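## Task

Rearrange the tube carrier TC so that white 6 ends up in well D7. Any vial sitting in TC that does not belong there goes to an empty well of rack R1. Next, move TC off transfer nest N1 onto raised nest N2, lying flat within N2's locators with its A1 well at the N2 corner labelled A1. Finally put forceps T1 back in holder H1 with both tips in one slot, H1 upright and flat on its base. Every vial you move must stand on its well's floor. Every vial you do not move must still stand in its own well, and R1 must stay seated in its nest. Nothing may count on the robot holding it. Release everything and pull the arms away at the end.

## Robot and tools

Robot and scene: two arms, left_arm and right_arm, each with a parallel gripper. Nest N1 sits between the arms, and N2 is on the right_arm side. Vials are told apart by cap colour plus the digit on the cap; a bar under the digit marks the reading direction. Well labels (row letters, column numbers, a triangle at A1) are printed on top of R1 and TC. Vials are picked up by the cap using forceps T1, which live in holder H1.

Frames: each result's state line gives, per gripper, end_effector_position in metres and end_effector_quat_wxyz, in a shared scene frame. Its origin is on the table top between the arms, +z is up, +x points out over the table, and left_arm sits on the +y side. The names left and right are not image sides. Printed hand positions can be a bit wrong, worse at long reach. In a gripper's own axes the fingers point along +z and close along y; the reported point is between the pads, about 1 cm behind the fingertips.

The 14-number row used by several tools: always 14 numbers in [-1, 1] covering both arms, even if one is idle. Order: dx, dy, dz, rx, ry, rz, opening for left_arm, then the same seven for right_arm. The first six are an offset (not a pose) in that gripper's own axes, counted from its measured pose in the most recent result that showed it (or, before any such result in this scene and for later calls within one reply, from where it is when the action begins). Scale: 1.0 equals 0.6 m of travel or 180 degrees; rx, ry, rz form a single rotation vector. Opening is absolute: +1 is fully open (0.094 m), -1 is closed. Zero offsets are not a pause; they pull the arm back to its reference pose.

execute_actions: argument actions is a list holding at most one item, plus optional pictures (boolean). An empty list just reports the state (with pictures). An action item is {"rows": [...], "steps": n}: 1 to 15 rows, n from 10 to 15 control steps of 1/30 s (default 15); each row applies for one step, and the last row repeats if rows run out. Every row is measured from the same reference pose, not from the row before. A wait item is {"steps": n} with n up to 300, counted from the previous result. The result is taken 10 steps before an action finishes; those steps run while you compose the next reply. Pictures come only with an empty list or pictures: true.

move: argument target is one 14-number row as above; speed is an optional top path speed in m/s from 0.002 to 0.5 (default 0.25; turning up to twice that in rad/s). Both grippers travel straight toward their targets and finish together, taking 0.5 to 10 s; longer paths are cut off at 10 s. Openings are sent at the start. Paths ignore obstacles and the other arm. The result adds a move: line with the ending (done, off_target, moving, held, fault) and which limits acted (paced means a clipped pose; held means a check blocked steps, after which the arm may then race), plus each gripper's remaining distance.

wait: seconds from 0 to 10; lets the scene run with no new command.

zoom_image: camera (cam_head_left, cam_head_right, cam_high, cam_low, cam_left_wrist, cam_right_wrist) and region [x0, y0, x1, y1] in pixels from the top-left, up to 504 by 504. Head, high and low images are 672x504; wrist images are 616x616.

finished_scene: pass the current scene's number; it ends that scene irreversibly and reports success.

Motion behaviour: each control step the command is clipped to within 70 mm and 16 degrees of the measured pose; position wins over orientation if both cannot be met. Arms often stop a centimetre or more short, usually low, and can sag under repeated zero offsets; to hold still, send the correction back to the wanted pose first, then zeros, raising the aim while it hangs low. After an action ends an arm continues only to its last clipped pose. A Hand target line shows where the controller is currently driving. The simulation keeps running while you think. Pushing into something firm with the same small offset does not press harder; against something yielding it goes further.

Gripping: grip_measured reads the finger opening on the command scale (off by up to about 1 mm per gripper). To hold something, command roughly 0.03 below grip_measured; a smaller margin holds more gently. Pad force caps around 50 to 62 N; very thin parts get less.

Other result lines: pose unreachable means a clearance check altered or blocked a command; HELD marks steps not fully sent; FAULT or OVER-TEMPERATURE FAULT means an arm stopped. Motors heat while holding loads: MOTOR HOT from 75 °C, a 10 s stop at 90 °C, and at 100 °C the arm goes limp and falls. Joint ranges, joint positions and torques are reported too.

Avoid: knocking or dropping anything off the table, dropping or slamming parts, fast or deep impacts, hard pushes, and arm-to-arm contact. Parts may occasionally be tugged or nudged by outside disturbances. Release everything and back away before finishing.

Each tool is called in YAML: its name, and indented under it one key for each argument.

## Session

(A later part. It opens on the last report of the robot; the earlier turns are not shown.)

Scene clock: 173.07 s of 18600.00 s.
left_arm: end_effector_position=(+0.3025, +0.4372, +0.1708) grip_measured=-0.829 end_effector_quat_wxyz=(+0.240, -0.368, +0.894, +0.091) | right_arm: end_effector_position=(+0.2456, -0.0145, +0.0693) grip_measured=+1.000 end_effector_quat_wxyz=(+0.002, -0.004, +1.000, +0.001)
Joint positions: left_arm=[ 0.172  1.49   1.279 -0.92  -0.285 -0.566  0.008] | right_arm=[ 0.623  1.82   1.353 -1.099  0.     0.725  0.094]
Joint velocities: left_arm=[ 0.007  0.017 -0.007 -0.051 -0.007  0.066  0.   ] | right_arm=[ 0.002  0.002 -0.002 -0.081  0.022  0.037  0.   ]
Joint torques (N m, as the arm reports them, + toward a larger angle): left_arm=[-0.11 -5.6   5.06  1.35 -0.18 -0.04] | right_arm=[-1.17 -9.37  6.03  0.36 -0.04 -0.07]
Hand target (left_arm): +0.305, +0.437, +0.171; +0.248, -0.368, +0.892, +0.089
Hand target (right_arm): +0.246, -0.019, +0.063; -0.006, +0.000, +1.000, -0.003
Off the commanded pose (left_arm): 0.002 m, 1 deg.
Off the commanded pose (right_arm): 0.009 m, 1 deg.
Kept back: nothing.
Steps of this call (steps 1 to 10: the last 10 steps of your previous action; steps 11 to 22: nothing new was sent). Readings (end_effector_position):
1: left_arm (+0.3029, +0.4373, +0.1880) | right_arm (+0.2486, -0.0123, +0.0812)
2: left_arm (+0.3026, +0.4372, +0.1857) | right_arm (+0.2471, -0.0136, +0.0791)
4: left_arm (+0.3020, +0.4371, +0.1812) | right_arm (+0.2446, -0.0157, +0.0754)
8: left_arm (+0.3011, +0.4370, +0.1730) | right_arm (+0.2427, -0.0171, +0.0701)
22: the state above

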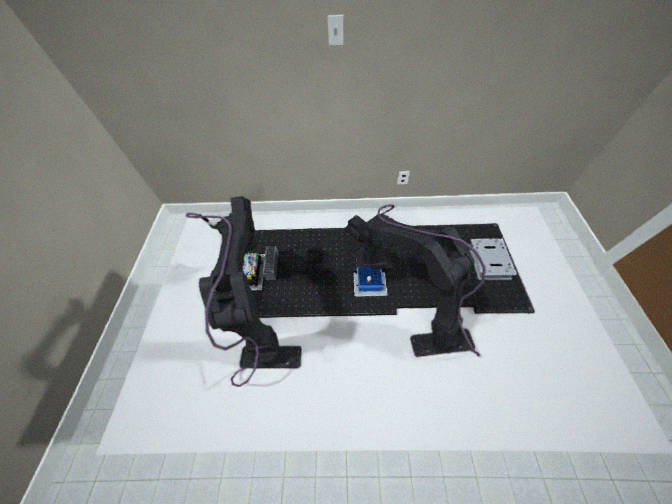

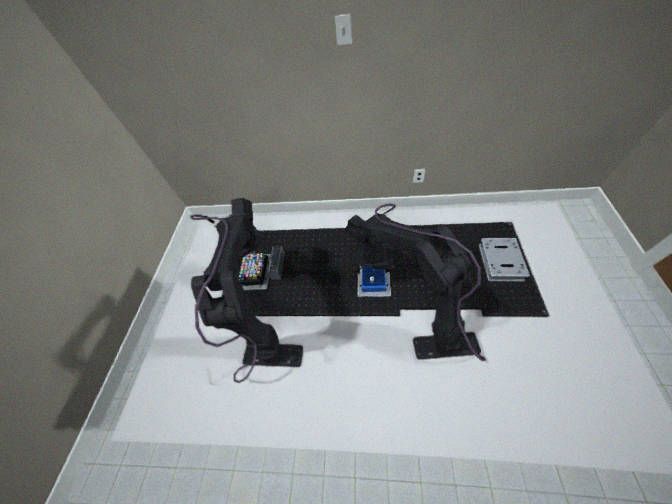

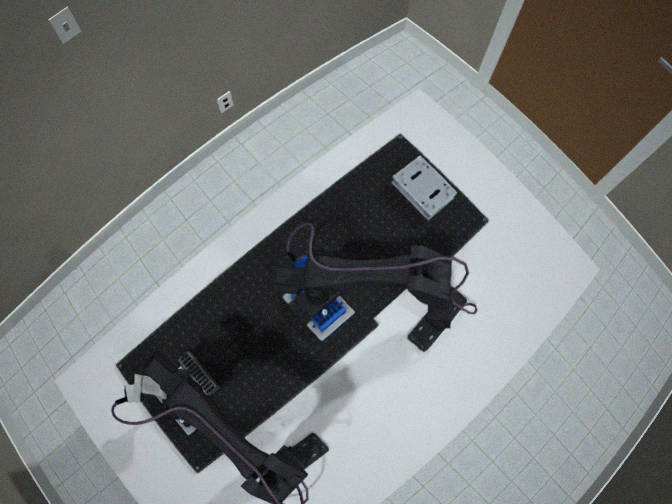

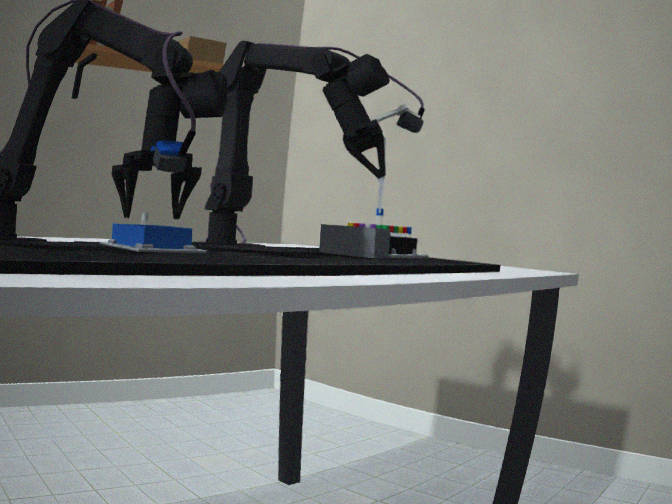

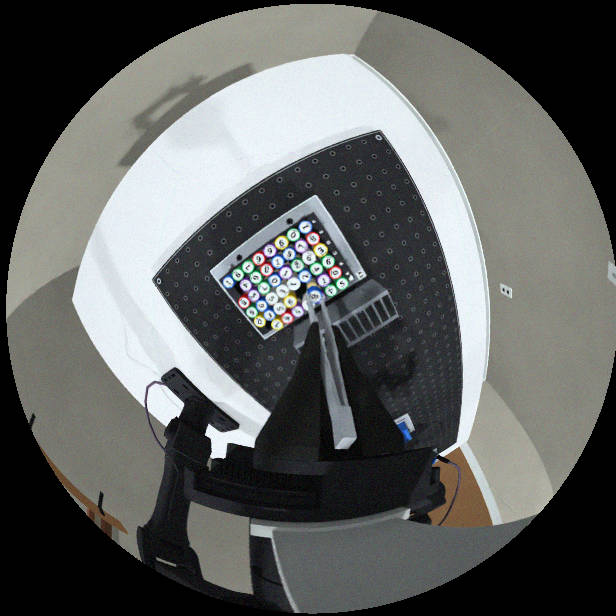

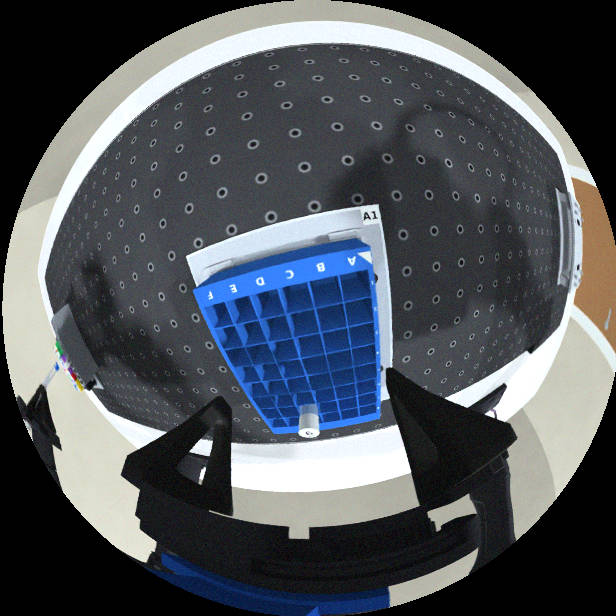

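execute_actions:
  actions:
    - {"rows": [[-0.0016,-0.002,0.0031,0.0027,-0.0044,-0.0015,-0.838,-0.005,-0.006,0,0,0,0.0045,1],[-0.0009,-0.002,0.0044,0.0027,-0.0045,-0.0015,-0.838,-0.006,-0.007,0,0,0,0.005,1],[-0.0012,-0.0026,0.0057,0.0032,-0.0053,-0.0018,-0.838,-0.007,-0.008,0,0,0,0.006,1],[-0.0016,-0.0033,0.0069,0.0037,-0.0062,-0.0021,-0.838,-0.008,-0.009,0,0,0,0.007,1],[-0.0019,-0.004,0.0082,0.0042,-0.007,-0.0024,-0.838,-0.009,-0.01,0,0,0,0.0075,1],[-0.0012,-0.004,0.0095,0.0042,-0.0071,-0.0024,-0.838,-0.0095,-0.0105,0,0,0,0.008,1],[-0.0005,-0.004,0.0108,0.0043,-0.0071,-0.0024,-0.838,-0.0095,-0.0105,0,0,0,0.008,1],[0.0002,-0.004,0.0121,0.0043,-0.0072,-0.0024,-0.838,-0.0095,-0.0105,0,0,0,0.008,1],[0.0009,-0.004,0.0134,0.0043,-0.0072,-0.0024,-0.838,-0.0095,-0.0105,0,0,0,0.008,1],[0.0015,-0.0041,0.0146,0.0043,-0.0073,-0.0025,-0.838,-0.0095,-0.0105,0,0,0,0.008,1],[0.0022,-0.0041,0.0159,0.0044,-0.0073,-0.0025,-0.838,-0.0095,-0.0105,0,0,0,0.008,1],[0.0029,-0.0041,0.0172,0.0044,-0.0074,-0.0025,-0.838,-0.0095,-0.0105,0,0,0,0.008,1],[0.0036,-0.0041,0.0185,0.0044,-0.0074,-0.0025,-0.838,-0.0095,-0.0105,0,0,0,0.008,1],[0.0051,-0.0031,0.0185,0.0037,-0.0062,-0.0021,-0.838,-0.0095,-0.0105,0,0,0,0.008,1],[0.0066,-0.0022,0.0185,0.003,-0.005,-0.0017,-0.838,-0.0095,-0.0105,0,0,0,0.008,1]], "steps": 15}

execute_actions:
  actions:
    - {"steps": 20}
  pictures: true

zoom_image:
  camera: "cam_left_wrist"
  region: [270, 245, 350, 325]

zoom_image:
  camera: "cam_low"
  region: [340, 170, 430, 260]

Scene clock: 176.57 s of 18600.00 s.
left_arm: end_effector_position=(+0.3040, +0.4374, +0.1692) grip_measured=-0.829 end_effector_quat_wxyz=(+0.243, -0.368, +0.893, +0.090) | right_arm: end_effector_position=(+0.2472, -0.0160, +0.0693) grip_measured=+1.000 end_effector_quat_wxyz=(+0.002, -0.001, +1.000, +0.002)
Joint positions: left_arm=[ 0.172  1.49   1.27  -0.905 -0.285 -0.566  0.008] | right_arm=[ 0.617  1.82   1.353 -1.098  0.     0.724  0.094]
Joint velocities: left_arm=[ 0.007 -0.002 -0.071  0.125 -0.022  0.066 -0.001] | right_arm=[-0.085 -0.002 -0.017 -0.022  0.081 -0.051  0.   ]
Joint torques (N m, as the arm reports them, + toward a larger angle): left_arm=[ 0.03 -5.61  4.68  1.21 -0.2  -0.02] | right_arm=[ -1.01 -10.21   7.14   0.29  -0.01  -0.01]
Steps of this call (steps 1 to 90: nothing new was sent; then 0.33 s passed at rest; steps 91 to 95: the first 5 steps of this action). Readings (end_effector_position):
91: left_arm (+0.3027, +0.4372, +0.1709) | right_arm (+0.2457, -0.0144, +0.0693)
92: left_arm (+0.3028, +0.4372, +0.1709) | right_arm (+0.2458, -0.0145, +0.0693)
94: left_arm (+0.3034, +0.4373, +0.1699) | right_arm (+0.2466, -0.0153, +0.0693)
95: the state above

Scene clock: 177.23 s of 18600.00 s.
left_arm: end_effector_position=(+0.3034, +0.4377, +0.1587) grip_measured=-0.829 end_effector_quat_wxyz=(+0.242, -0.368, +0.893, +0.092) | right_arm: end_effector_position=(+0.2493, -0.0183, +0.0693) grip_measured=+1.000 end_effector_quat_wxyz=(+0.002, +0.004, +1.000, +0.002)
Joint positions: left_arm=[ 0.172  1.49   1.229 -0.866 -0.287 -0.566  0.008] | right_arm=[ 0.607  1.82   1.353 -1.098  0.     0.724  0.094]
Joint velocities: left_arm=[ 0.007  0.002 -0.007  0.051  0.022  0.051  0.001] | right_arm=[ 0.002 -0.002 -0.002 -0.037  0.007  0.007  0.   ]
Joint torques (N m, as the arm reports them, + toward a larger angle): left_arm=[-0.07 -5.56  5.24  1.31 -0.15 -0.03] | right_arm=[ -0.74 -10.19   7.2    0.29  -0.02  -0.03]
Hand target (left_arm): +0.305, +0.437, +0.159; +0.249, -0.368, +0.891, +0.089
Hand target (right_arm): +0.251, -0.021, +0.069; +0.002, +0.009, +1.000, +0.002
Off the commanded pose (left_arm): 0.002 m, 1 deg.
Off the commanded pose (right_arm): 0.003 m, 1 deg.
Kept back: nothing.
Steps of this call (steps 1 to 10: the last 10 steps of your previous action; steps 11 to 20: nothing new was sent). Readings (end_effector_position):
1: left_arm (+0.3049, +0.4376, +0.1693) | right_arm (+0.2478, -0.0167, +0.0693)
2: left_arm (+0.3058, +0.4377, +0.1696) | right_arm (+0.2484, -0.0174, +0.0693)
4: left_arm (+0.3064, +0.4382, +0.1689) | right_arm (+0.2492, -0.0182, +0.0693)
8: left_arm (+0.3052, +0.4385, +0.1637) | right_arm (+0.2493, -0.0183, +0.0693)
20: the state above

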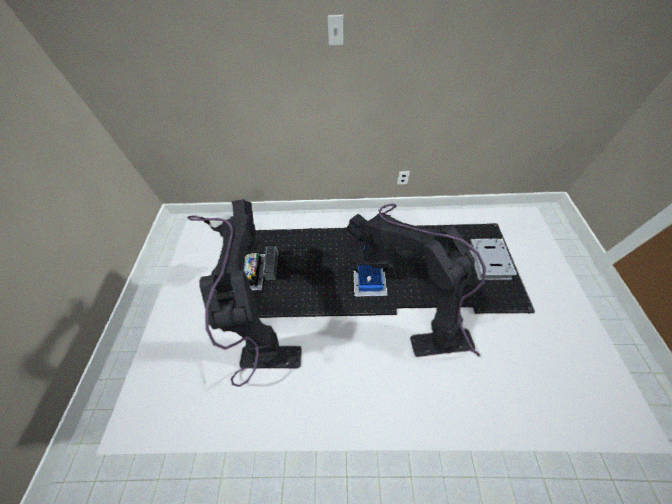

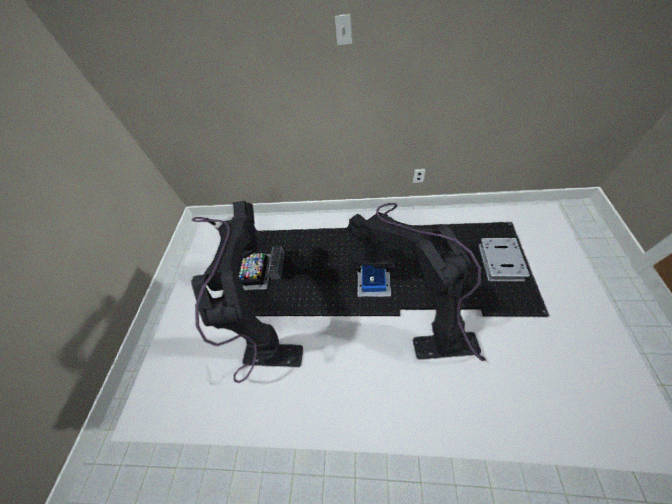

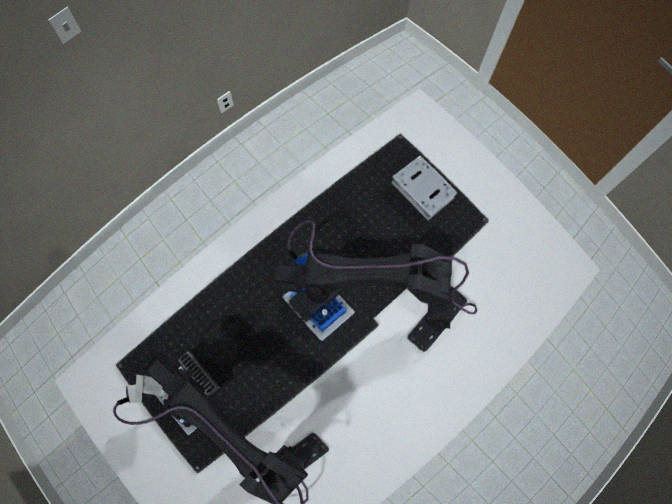

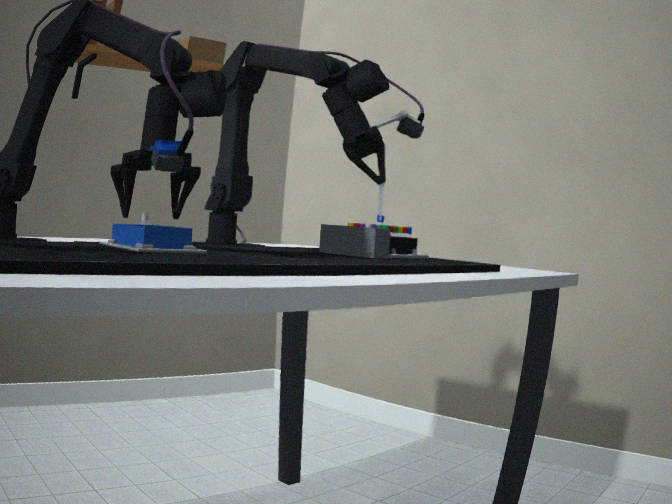

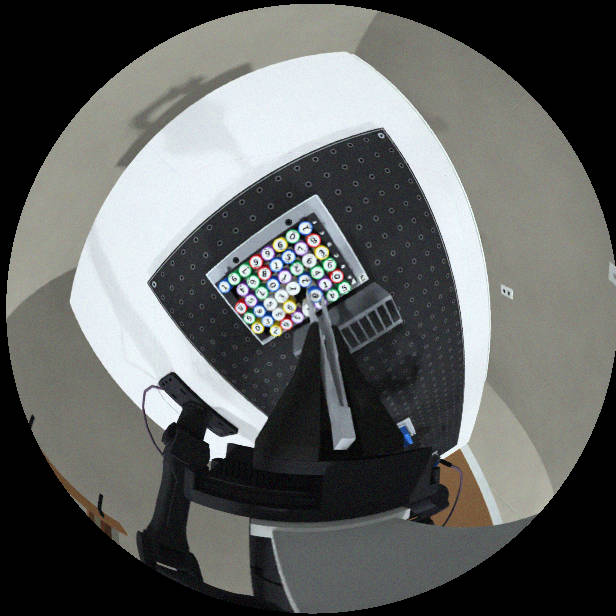

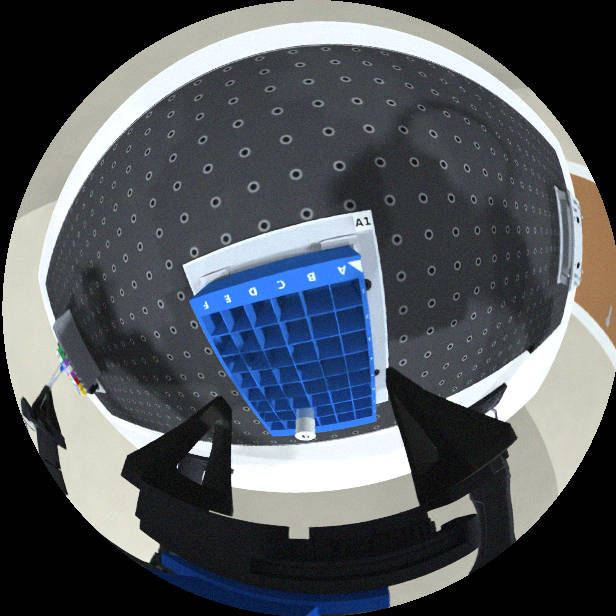

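Region (270, 245, 350, 325) of cam_left_wrist's 616x616 image, scaled by 6.300, with more detail than that image has.

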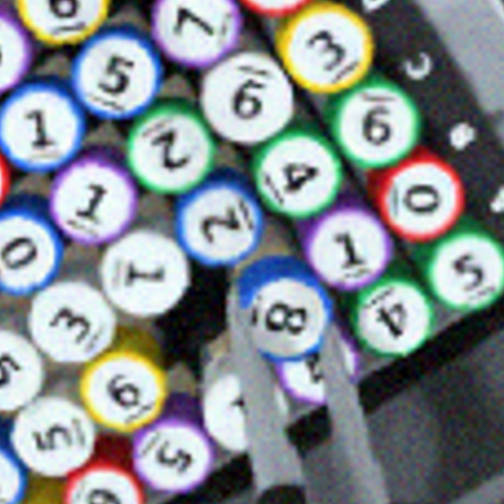

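Region (340, 170, 430, 260) of cam_low's 672x504 image, scaled by 5.600, with more detail than that image has.

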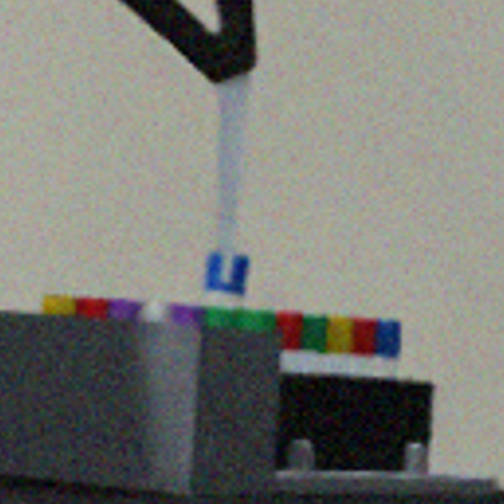

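execute_actions:
  actions:
    - {"rows": [[0.0017,-0.0005,0.0043,0.0016,-0.0027,-0.0009,-0.838,0,0,0.008,0.002,0.003,0,1],[0.0027,-0.0004,0.0058,0.0017,-0.0027,-0.0009,-0.838,-0.002,0.002,0.012,0.0006,0.0014,0,1],[0.0036,-0.0003,0.0074,0.0017,-0.0028,-0.0009,-0.838,-0.004,0.0036,0.0165,-0.0008,-0.0002,0,1],[0.0031,-0.0012,0.009,0.0025,-0.004,-0.0014,-0.838,-0.006,0.0054,0.021,-0.0022,-0.0018,0,1],[0.0025,-0.0021,0.0105,0.0032,-0.0053,-0.0018,-0.838,-0.006,0.0054,0.0255,-0.0022,-0.0018,0,1],[0.0034,-0.0021,0.0121,0.0032,-0.0054,-0.0018,-0.838,-0.006,0.0054,0.03,-0.0022,-0.0018,0,1],[0.0044,-0.002,0.0137,0.0033,-0.0054,-0.0018,-0.838,-0.006,0.0054,0.0345,-0.0022,-0.0018,0,1],[0.0053,-0.002,0.0153,0.0033,-0.0055,-0.0018,-0.838,-0.006,0.0054,0.039,-0.0022,-0.0018,0,1],[0.0062,-0.0019,0.0168,0.0033,-0.0056,-0.0018,-0.838,-0.006,0.0054,0.0435,-0.0022,-0.0018,0,1],[0.0072,-0.0019,0.0184,0.0034,-0.0056,-0.0019,-0.838,-0.006,0.0054,0.048,-0.0022,-0.0018,0,1],[0.0081,-0.0018,0.02,0.0034,-0.0057,-0.0019,-0.838,-0.006,0.0054,0.0525,-0.0022,-0.0018,0,1],[0.0091,-0.0018,0.0215,0.0035,-0.0057,-0.0019,-0.838,-0.006,0.0054,0.057,-0.0022,-0.0018,0,1],[0.01,-0.0017,0.0231,0.0035,-0.0058,-0.0019,-0.838,-0.006,0.0054,0.0615,-0.0022,-0.0018,0,1],[0.0115,-0.0008,0.0231,0.0028,-0.0046,-0.0015,-0.838,-0.004,0.0036,0.065,-0.0008,-0.0002,0,1],[0.013,0.0002,0.0231,0.0021,-0.0034,-0.0011,-0.838,0,0,0.066,0.002,0.003,0,1]], "steps": 15}

execute_actions:
  actions:
    - {"steps": 20}
  pictures: true

zoom_image:
  camera: "cam_left_wrist"
  region: [270, 245, 350, 325]

zoom_image:
  camera: "cam_low"
  region: [340, 170, 430, 260]

Scene clock: 180.27 s of 18600.00 s.
left_arm: end_effector_position=(+0.3033, +0.4376, +0.1546) grip_measured=-0.829 end_effector_quat_wxyz=(+0.242, -0.368, +0.893, +0.092) | right_arm: end_effector_position=(+0.2525, -0.0156, +0.0688) grip_measured=+1.000 end_effector_quat_wxyz=(+0.009, +0.004, +1.000, +0.008)
Joint positions: left_arm=[ 0.172  1.49   1.212 -0.85  -0.287 -0.566  0.008] | right_arm=[ 0.607  1.82   1.351 -1.078  0.     0.724  0.094]
Joint velocities: left_arm=[-0.002 -0.007 -0.193  0.081 -0.007  0.022  0.001] | right_arm=[ 0.002 -0.012 -0.071  0.315 -0.022 -0.022  0.   ]
Joint torques (N m, as the arm reports them, + toward a larger angle): left_arm=[ 0.01 -5.66  5.08  1.26 -0.18 -0.03] | right_arm=[ 0.08 -8.3   5.47  0.29 -0.03 -0.05]
Steps of this call (steps 1 to 86: nothing new was sent; steps 87 to 91: the first 5 steps of this action). Readings (end_effector_position):
87: left_arm (+0.3035, +0.4377, +0.1587) | right_arm (+0.2493, -0.0183, +0.0693)
88: left_arm (+0.3036, +0.4377, +0.1582) | right_arm (+0.2494, -0.0182, +0.0694)
90: left_arm (+0.3036, +0.4377, +0.1561) | right_arm (+0.2512, -0.0167, +0.0694)
91: the state above

Scene clock: 180.93 s of 18600.00 s.
left_arm: end_effector_position=(+0.3029, +0.4375, +0.1434) grip_measured=-0.829 end_effector_quat_wxyz=(+0.243, -0.368, +0.893, +0.091) | right_arm: end_effector_position=(+0.2515, -0.0164, +0.0371) grip_measured=+1.000 end_effector_quat_wxyz=(+0.003, +0.004, +1.000, +0.003)
Joint positions: left_arm=[ 0.172  1.49   1.167 -0.803 -0.287 -0.566  0.008] | right_arm=[ 0.607  1.863  1.275 -0.975  0.     0.724  0.094]
Joint velocities: left_arm=[-0.002 -0.002  0.002 -0.037 -0.007 -0.022 -0.002] | right_arm=[-0.002 -0.012 -0.017  0.007 -0.022  0.022  0.   ]
Joint torques (N m, as the arm reports them, + toward a larger angle): left_arm=[-0.08 -5.62  4.93  1.29 -0.16 -0.01] | right_arm=[ 0.07 -9.48  6.04  0.36  0.01 -0.03]
Hand target (left_arm): +0.304, +0.437, +0.143; +0.248, -0.368, +0.892, +0.090
Hand target (right_arm): +0.249, -0.018, +0.031; -0.003, +0.004, +1.000, -0.002
Off the commanded pose (left_arm): 0.001 m, 1 deg.
Off the commanded pose (right_arm): 0.008 m, 1 deg.
Kept back: nothing.
Steps of this call (steps 1 to 10: the last 10 steps of your previous action; steps 11 to 20: nothing new was sent). Readings (end_effector_position):
1: left_arm (+0.3030, +0.4376, +0.1530) | right_arm (+0.2536, -0.0146, +0.0680)
2: left_arm (+0.3029, +0.4376, +0.1517) | right_arm (+0.2542, -0.0141, +0.0665)
4: left_arm (+0.3029, +0.4376, +0.1493) | right_arm (+0.2539, -0.0143, +0.0618)
8: left_arm (+0.3031, +0.4376, +0.1453) | right_arm (+0.2525, -0.0155, +0.0486)
20: the state above

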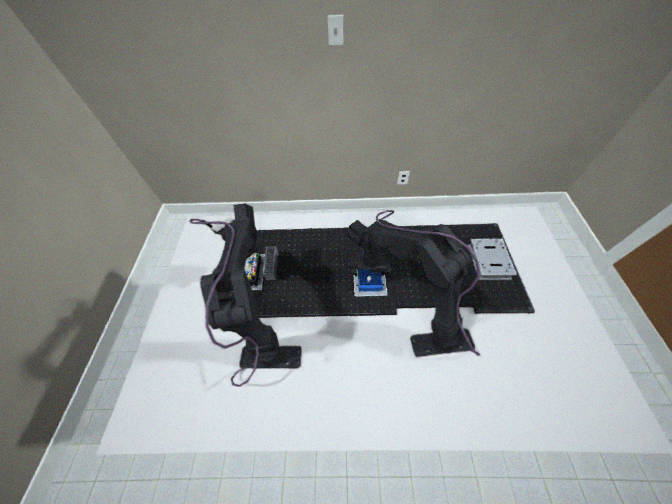

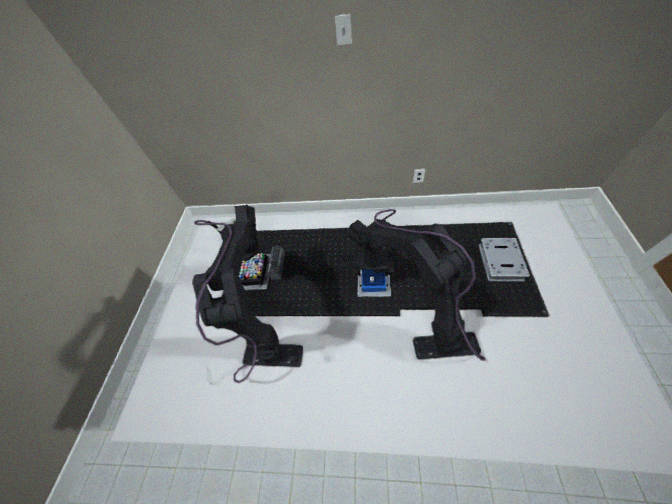

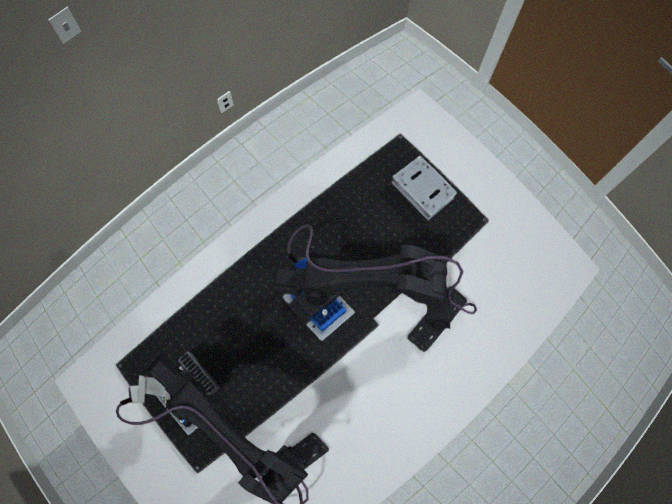

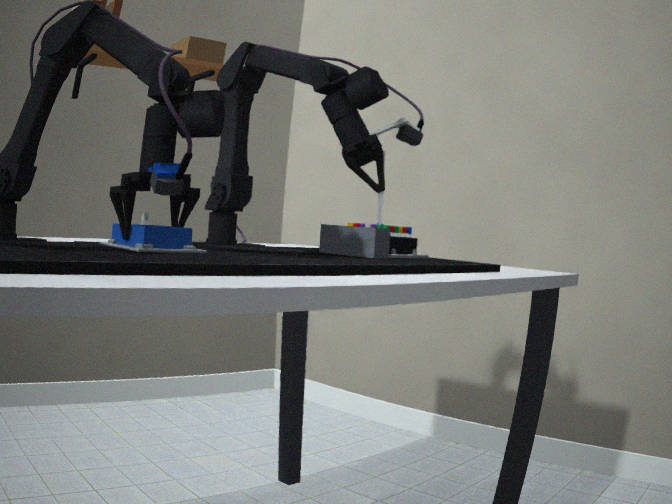

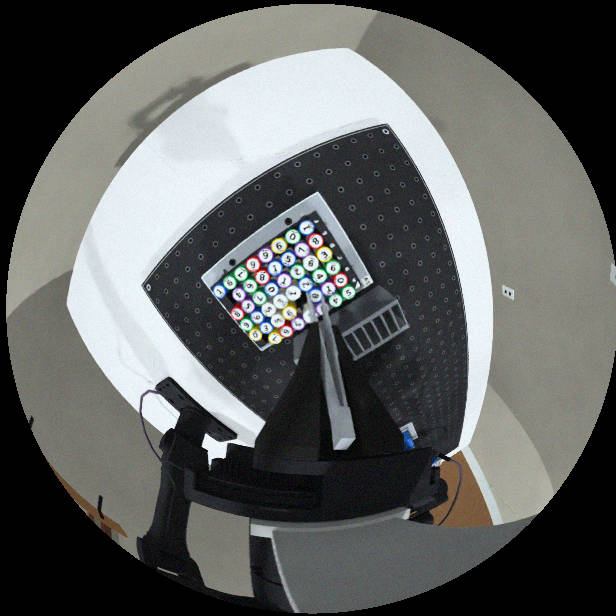

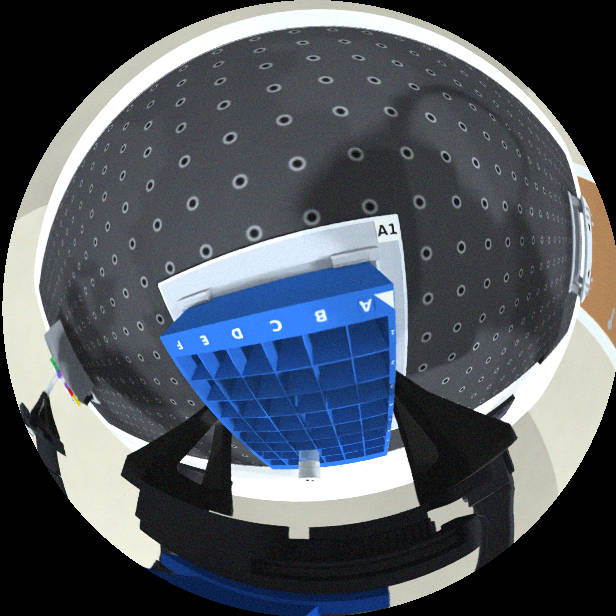

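Region (270, 245, 350, 325) of cam_left_wrist's 616x616 image, scaled by 6.300, with more detail than that image has.

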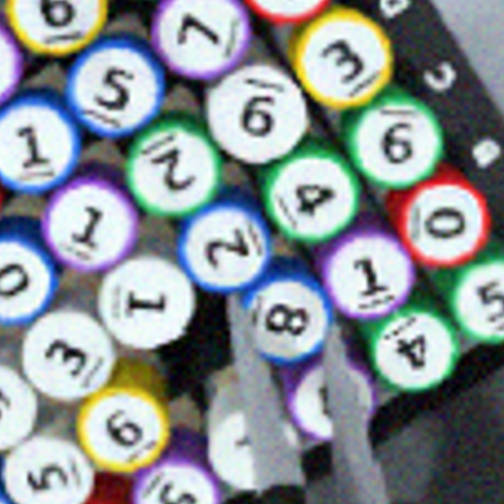

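Region (340, 170, 430, 260) of cam_low's 672x504 image, scaled by 5.600, with more detail than that image has.

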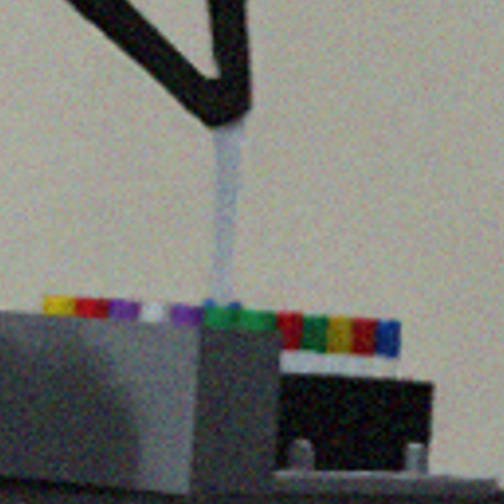

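execute_actions:
  actions: []

Scene clock: 182.43 s of 18600.00 s.
left_arm: end_effector_position=(+0.3029, +0.4375, +0.1434) grip_measured=-0.829 end_effector_quat_wxyz=(+0.243, -0.368, +0.893, +0.091) | right_arm: end_effector_position=(+0.2519, -0.0160, +0.0371) grip_measured=+1.000 end_effector_quat_wxyz=(+0.004, +0.004, +1.000, +0.003)
Joint positions: left_arm=[ 0.172  1.49   1.167 -0.803 -0.287 -0.566  0.008] | right_arm=[ 0.607  1.863  1.275 -0.972  0.     0.724  0.094]
Joint velocities: left_arm=[-0.012 -0.012 -0.007  0.051  0.022  0.007 -0.001] | right_arm=[ 0.017  0.007  0.007 -0.051  0.037 -0.007  0.   ]
Joint torques (N m, as the arm reports them, + toward a larger angle): left_arm=[-0.12 -5.6   4.96  1.31 -0.16 -0.02] | right_arm=[ 0.1  -9.53  6.05  0.37 -0.02 -0.04]
Hand target (left_arm): +0.304, +0.437, +0.143; +0.248, -0.368, +0.892, +0.090
Hand target (right_arm): +0.249, -0.018, +0.031; -0.003, +0.004, +1.000, -0.002
Off the commanded pose (left_arm): 0.001 m, 1 deg.
Off the commanded pose (right_arm): 0.008 m, 1 deg.
Kept back: nothing.
Steps of this call (steps 1 to 45: nothing new was sent). Readings (end_effector_position):
1: left_arm (+0.3029, +0.4375, +0.1434) | right_arm (+0.2517, -0.0162, +0.0371)
2: left_arm (+0.3029, +0.4375, +0.1434) | right_arm (+0.2517, -0.0162, +0.0371)
4: left_arm (+0.3029, +0.4375, +0.1434) | right_arm (+0.2518, -0.0161, +0.0371)
8: left_arm (+0.3029, +0.4375, +0.1434) | right_arm (+0.2519, -0.0160, +0.0371)
45: the state above

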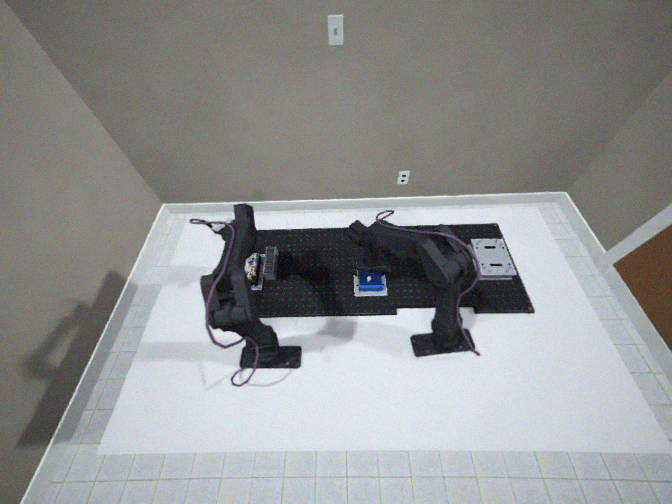

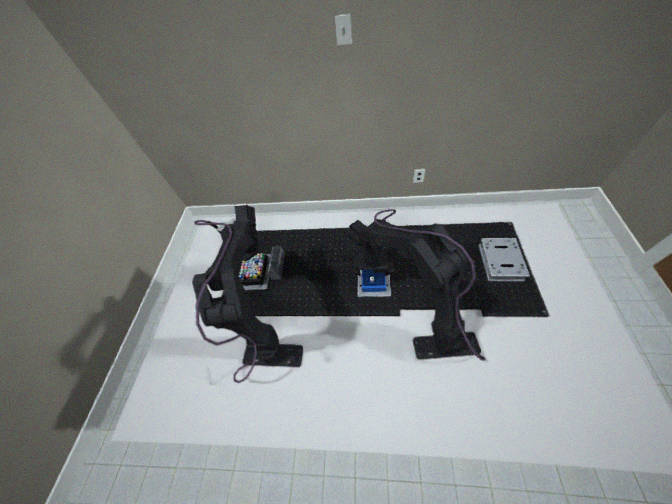

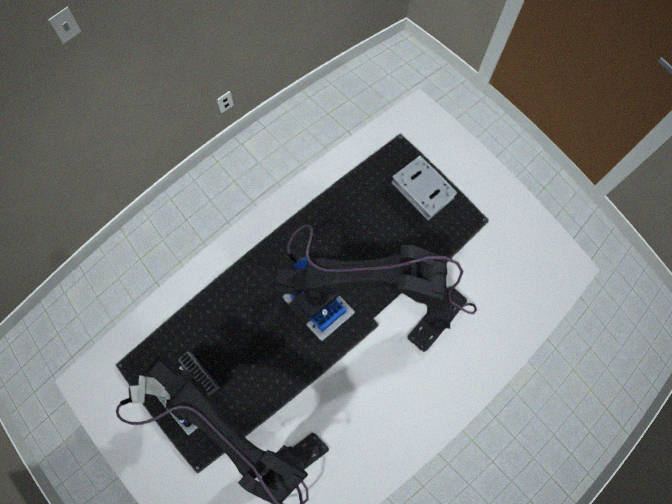

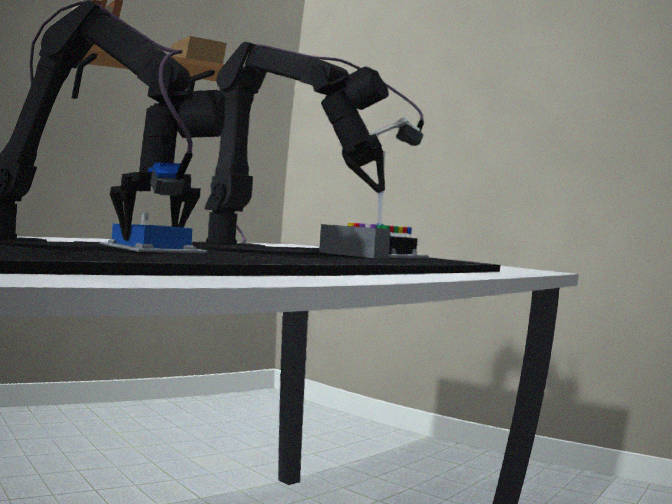

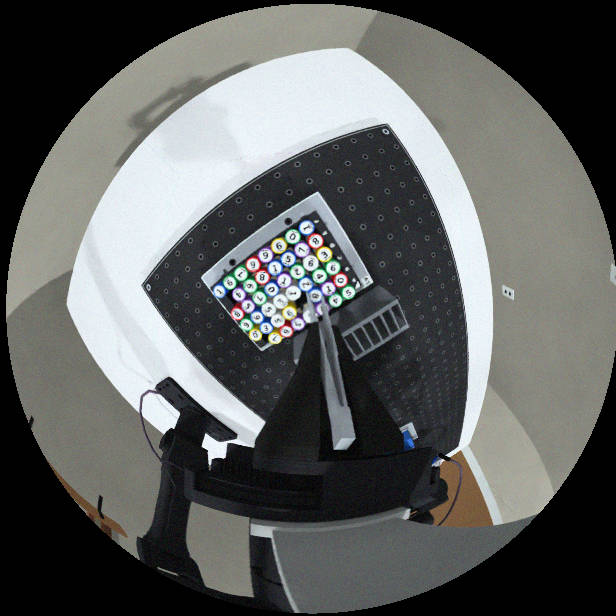

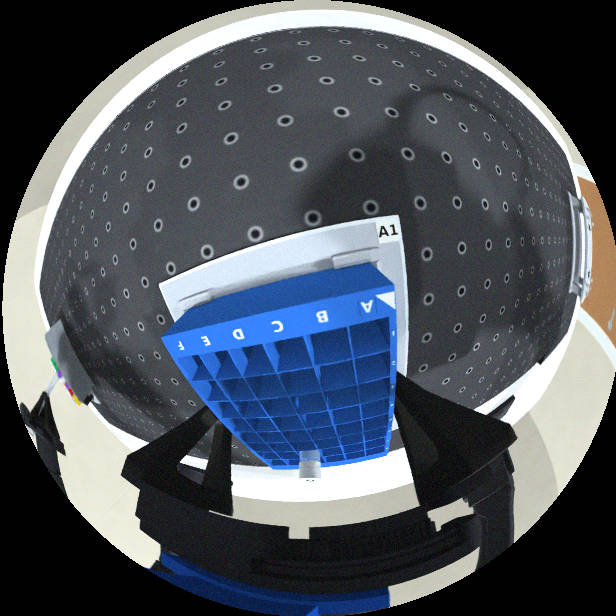

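execute_actions:
  actions:
    - {"rows": [[-0.003,-0.001,-0.002,0.002,-0.003,-0.001,-0.826, 0,-0.003,0,0,0,0,0.97],[-0.004,-0.0015,-0.003,0.0025,-0.004,-0.0013,-0.815, 0,-0.003,0,0,0,0,0.95],[-0.005,-0.002,-0.0035,0.003,-0.005,-0.0016,-0.805, 0,-0.003,0,0,0,0,0.93],[-0.006,-0.0025,-0.004,0.003,-0.005,-0.0016,-0.795, 0,-0.003,0,0,0,0,0.91],[-0.006,-0.0025,-0.004,0.003,-0.005,-0.0016,-0.785, 0,-0.003,0,0,0,0,0.89],[-0.006,-0.0025,-0.004,0.003,-0.005,-0.0016,-0.775, 0,-0.003,0,0,0,0,0.875],[-0.006,-0.0025,-0.004,0.003,-0.005,-0.0016,-0.765, 0,-0.003,0,0,0,0,0.86],[-0.006,-0.0025,-0.004,0.003,-0.005,-0.0016,-0.755, 0,-0.003,0,0,0,0,0.85],[-0.006,-0.0025,-0.004,0.003,-0.005,-0.0016,-0.755, 0,-0.003,0,0,0,0,0.84],[-0.006,-0.0025,-0.004,0.003,-0.005,-0.0016,-0.755, 0,-0.003,0,0,0,0,0.83],[-0.006,-0.0025,-0.004,0.003,-0.005,-0.0016,-0.755, 0,-0.003,0,0,0,0,0.82],[-0.006,-0.0025,-0.004,0.003,-0.005,-0.0016,-0.755, 0,-0.003,0,0,0,0,0.81],[-0.006,-0.0025,-0.004,0.003,-0.005,-0.0016,-0.755, 0,-0.003,0,0,0,0,0.80],[-0.006,-0.0025,-0.004,0.003,-0.005,-0.0016,-0.755, 0,-0.003,0,0,0,0,0.79],[-0.006,-0.0025,-0.004,0.003,-0.005,-0.0016,-0.755, 0,-0.003,0,0,0,0,0.78]], "steps": 15}

execute_actions:
  actions:
    - {"steps": 16}
  pictures: true

Scene clock: 184.67 s of 18600.00 s.
left_arm: end_effector_position=(+0.3029, +0.4375, +0.1434) grip_measured=-0.790 end_effector_quat_wxyz=(+0.243, -0.368, +0.893, +0.091) | right_arm: end_effector_position=(+0.2520, -0.0162, +0.0371) grip_measured=+0.901 end_effector_quat_wxyz=(+0.004, +0.004, +1.000, +0.003)
Joint positions: left_arm=[ 0.172  1.49   1.167 -0.803 -0.287 -0.566  0.01 ] | right_arm=[ 0.607  1.863  1.275 -0.973  0.001  0.724  0.089]
Joint velocities: left_arm=[-0.002 -0.002 -0.012 -0.007  0.051 -0.051  0.007] | right_arm=[-0.007  0.007  0.007 -0.022 -0.007 -0.037 -0.017]
Joint torques (N m, as the arm reports them, + toward a larger angle): left_arm=[-0.05 -5.67  6.01  1.24 -0.16 -0.03] | right_arm=[ -0.31 -10.85   6.63   0.36  -0.04  -0.07]
Steps of this call (steps 1 to 62: nothing new was sent; steps 63 to 67: the first 5 steps of this action). Readings (end_effector_position):
63: left_arm (+0.3029, +0.4375, +0.1434) | right_arm (+0.2519, -0.0160, +0.0371)
64: left_arm (+0.3029, +0.4375, +0.1434) | right_arm (+0.2519, -0.0160, +0.0371)
66: left_arm (+0.3029, +0.4375, +0.1434) | right_arm (+0.2519, -0.0160, +0.0371)
67: the state above

Scene clock: 185.20 s of 18600.00 s.
left_arm: end_effector_position=(+0.3029, +0.4375, +0.1434) grip_measured=-0.757 end_effector_quat_wxyz=(+0.243, -0.368, +0.893, +0.091) | right_arm: end_effector_position=(+0.2521, -0.0177, +0.0371) grip_measured=+0.803 end_effector_quat_wxyz=(+0.005, +0.004, +1.000, -0.001)
Joint positions: left_arm=[ 0.172  1.49   1.167 -0.803 -0.287 -0.566  0.011] | right_arm=[ 0.607  1.863  1.275 -0.977  0.008  0.724  0.085]
Joint velocities: left_arm=[ 0.002 -0.007 -0.007 -0.022  0.051 -0.051 -0.001] | right_arm=[-0.012 -0.017 -0.007 -0.051 -0.022 -0.022 -0.001]
Joint torques (N m, as the arm reports them, + toward a larger angle): left_arm=[-0.03 -5.68  6.07  1.24 -0.17 -0.03] | right_arm=[ -0.29 -10.85   6.55   0.35  -0.06  -0.06]
Hand target (left_arm): +0.305, +0.438, +0.147; +0.252, -0.368, +0.891, +0.089
Hand target (right_arm): +0.252, -0.018, +0.037; +0.004, +0.004, +1.000, +0.003
Off the commanded pose (left_arm): 0.005 m, 1 deg.
Off the commanded pose (right_arm): 0.000 m, 1 deg.
Kept back: nothing.
Steps of this call (steps 1 to 10: the last 10 steps of your previous action; steps 11 to 16: nothing new was sent). Readings (end_effector_position):
1: left_arm (+0.3029, +0.4375, +0.1434) | right_arm (+0.2520, -0.0165, +0.0371)
2: left_arm (+0.3029, +0.4375, +0.1434) | right_arm (+0.2520, -0.0168, +0.0371)
4: left_arm (+0.3029, +0.4375, +0.1434) | right_arm (+0.2520, -0.0173, +0.0371)
8: left_arm (+0.3029, +0.4375, +0.1434) | right_arm (+0.2521, -0.0177, +0.0371)
16: the state above

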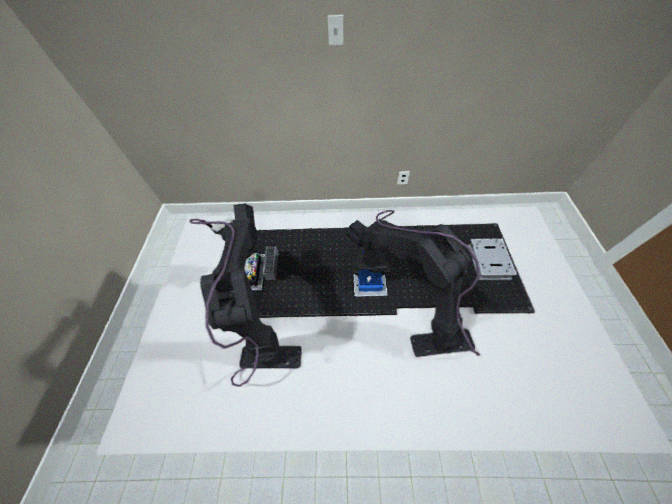

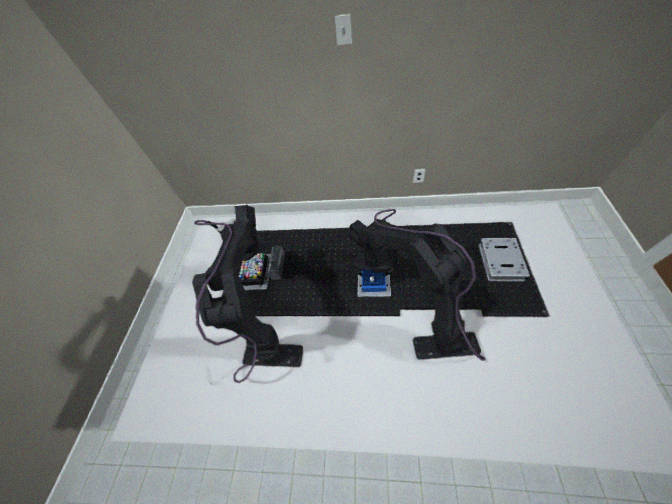

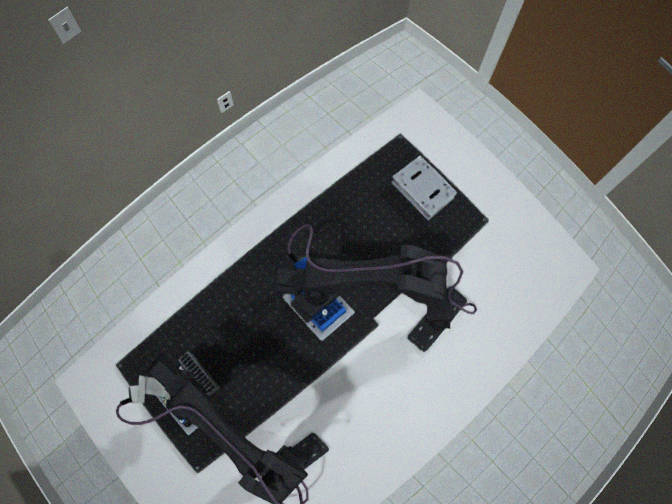

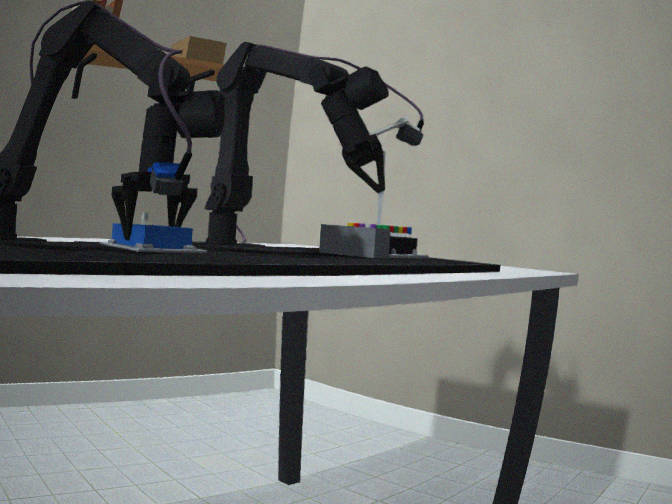

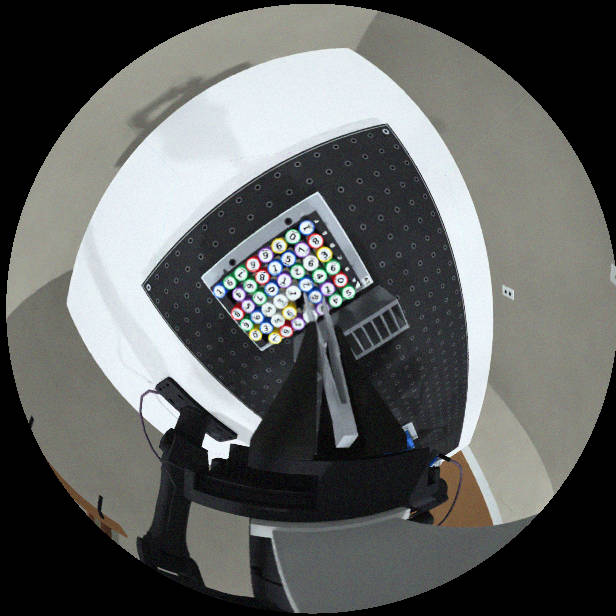

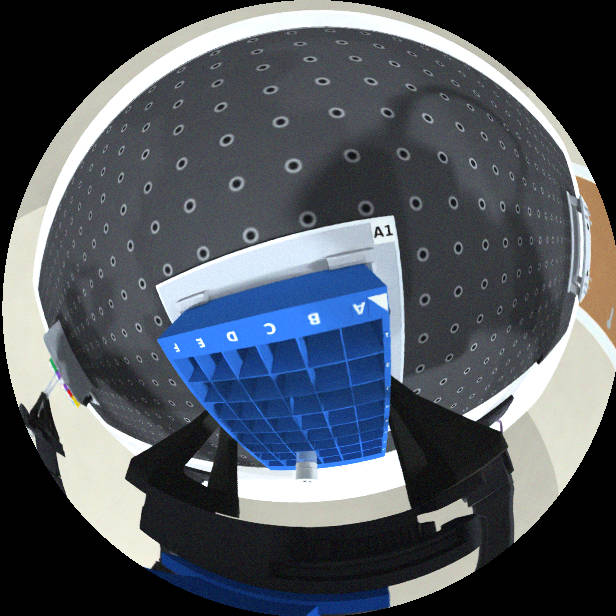

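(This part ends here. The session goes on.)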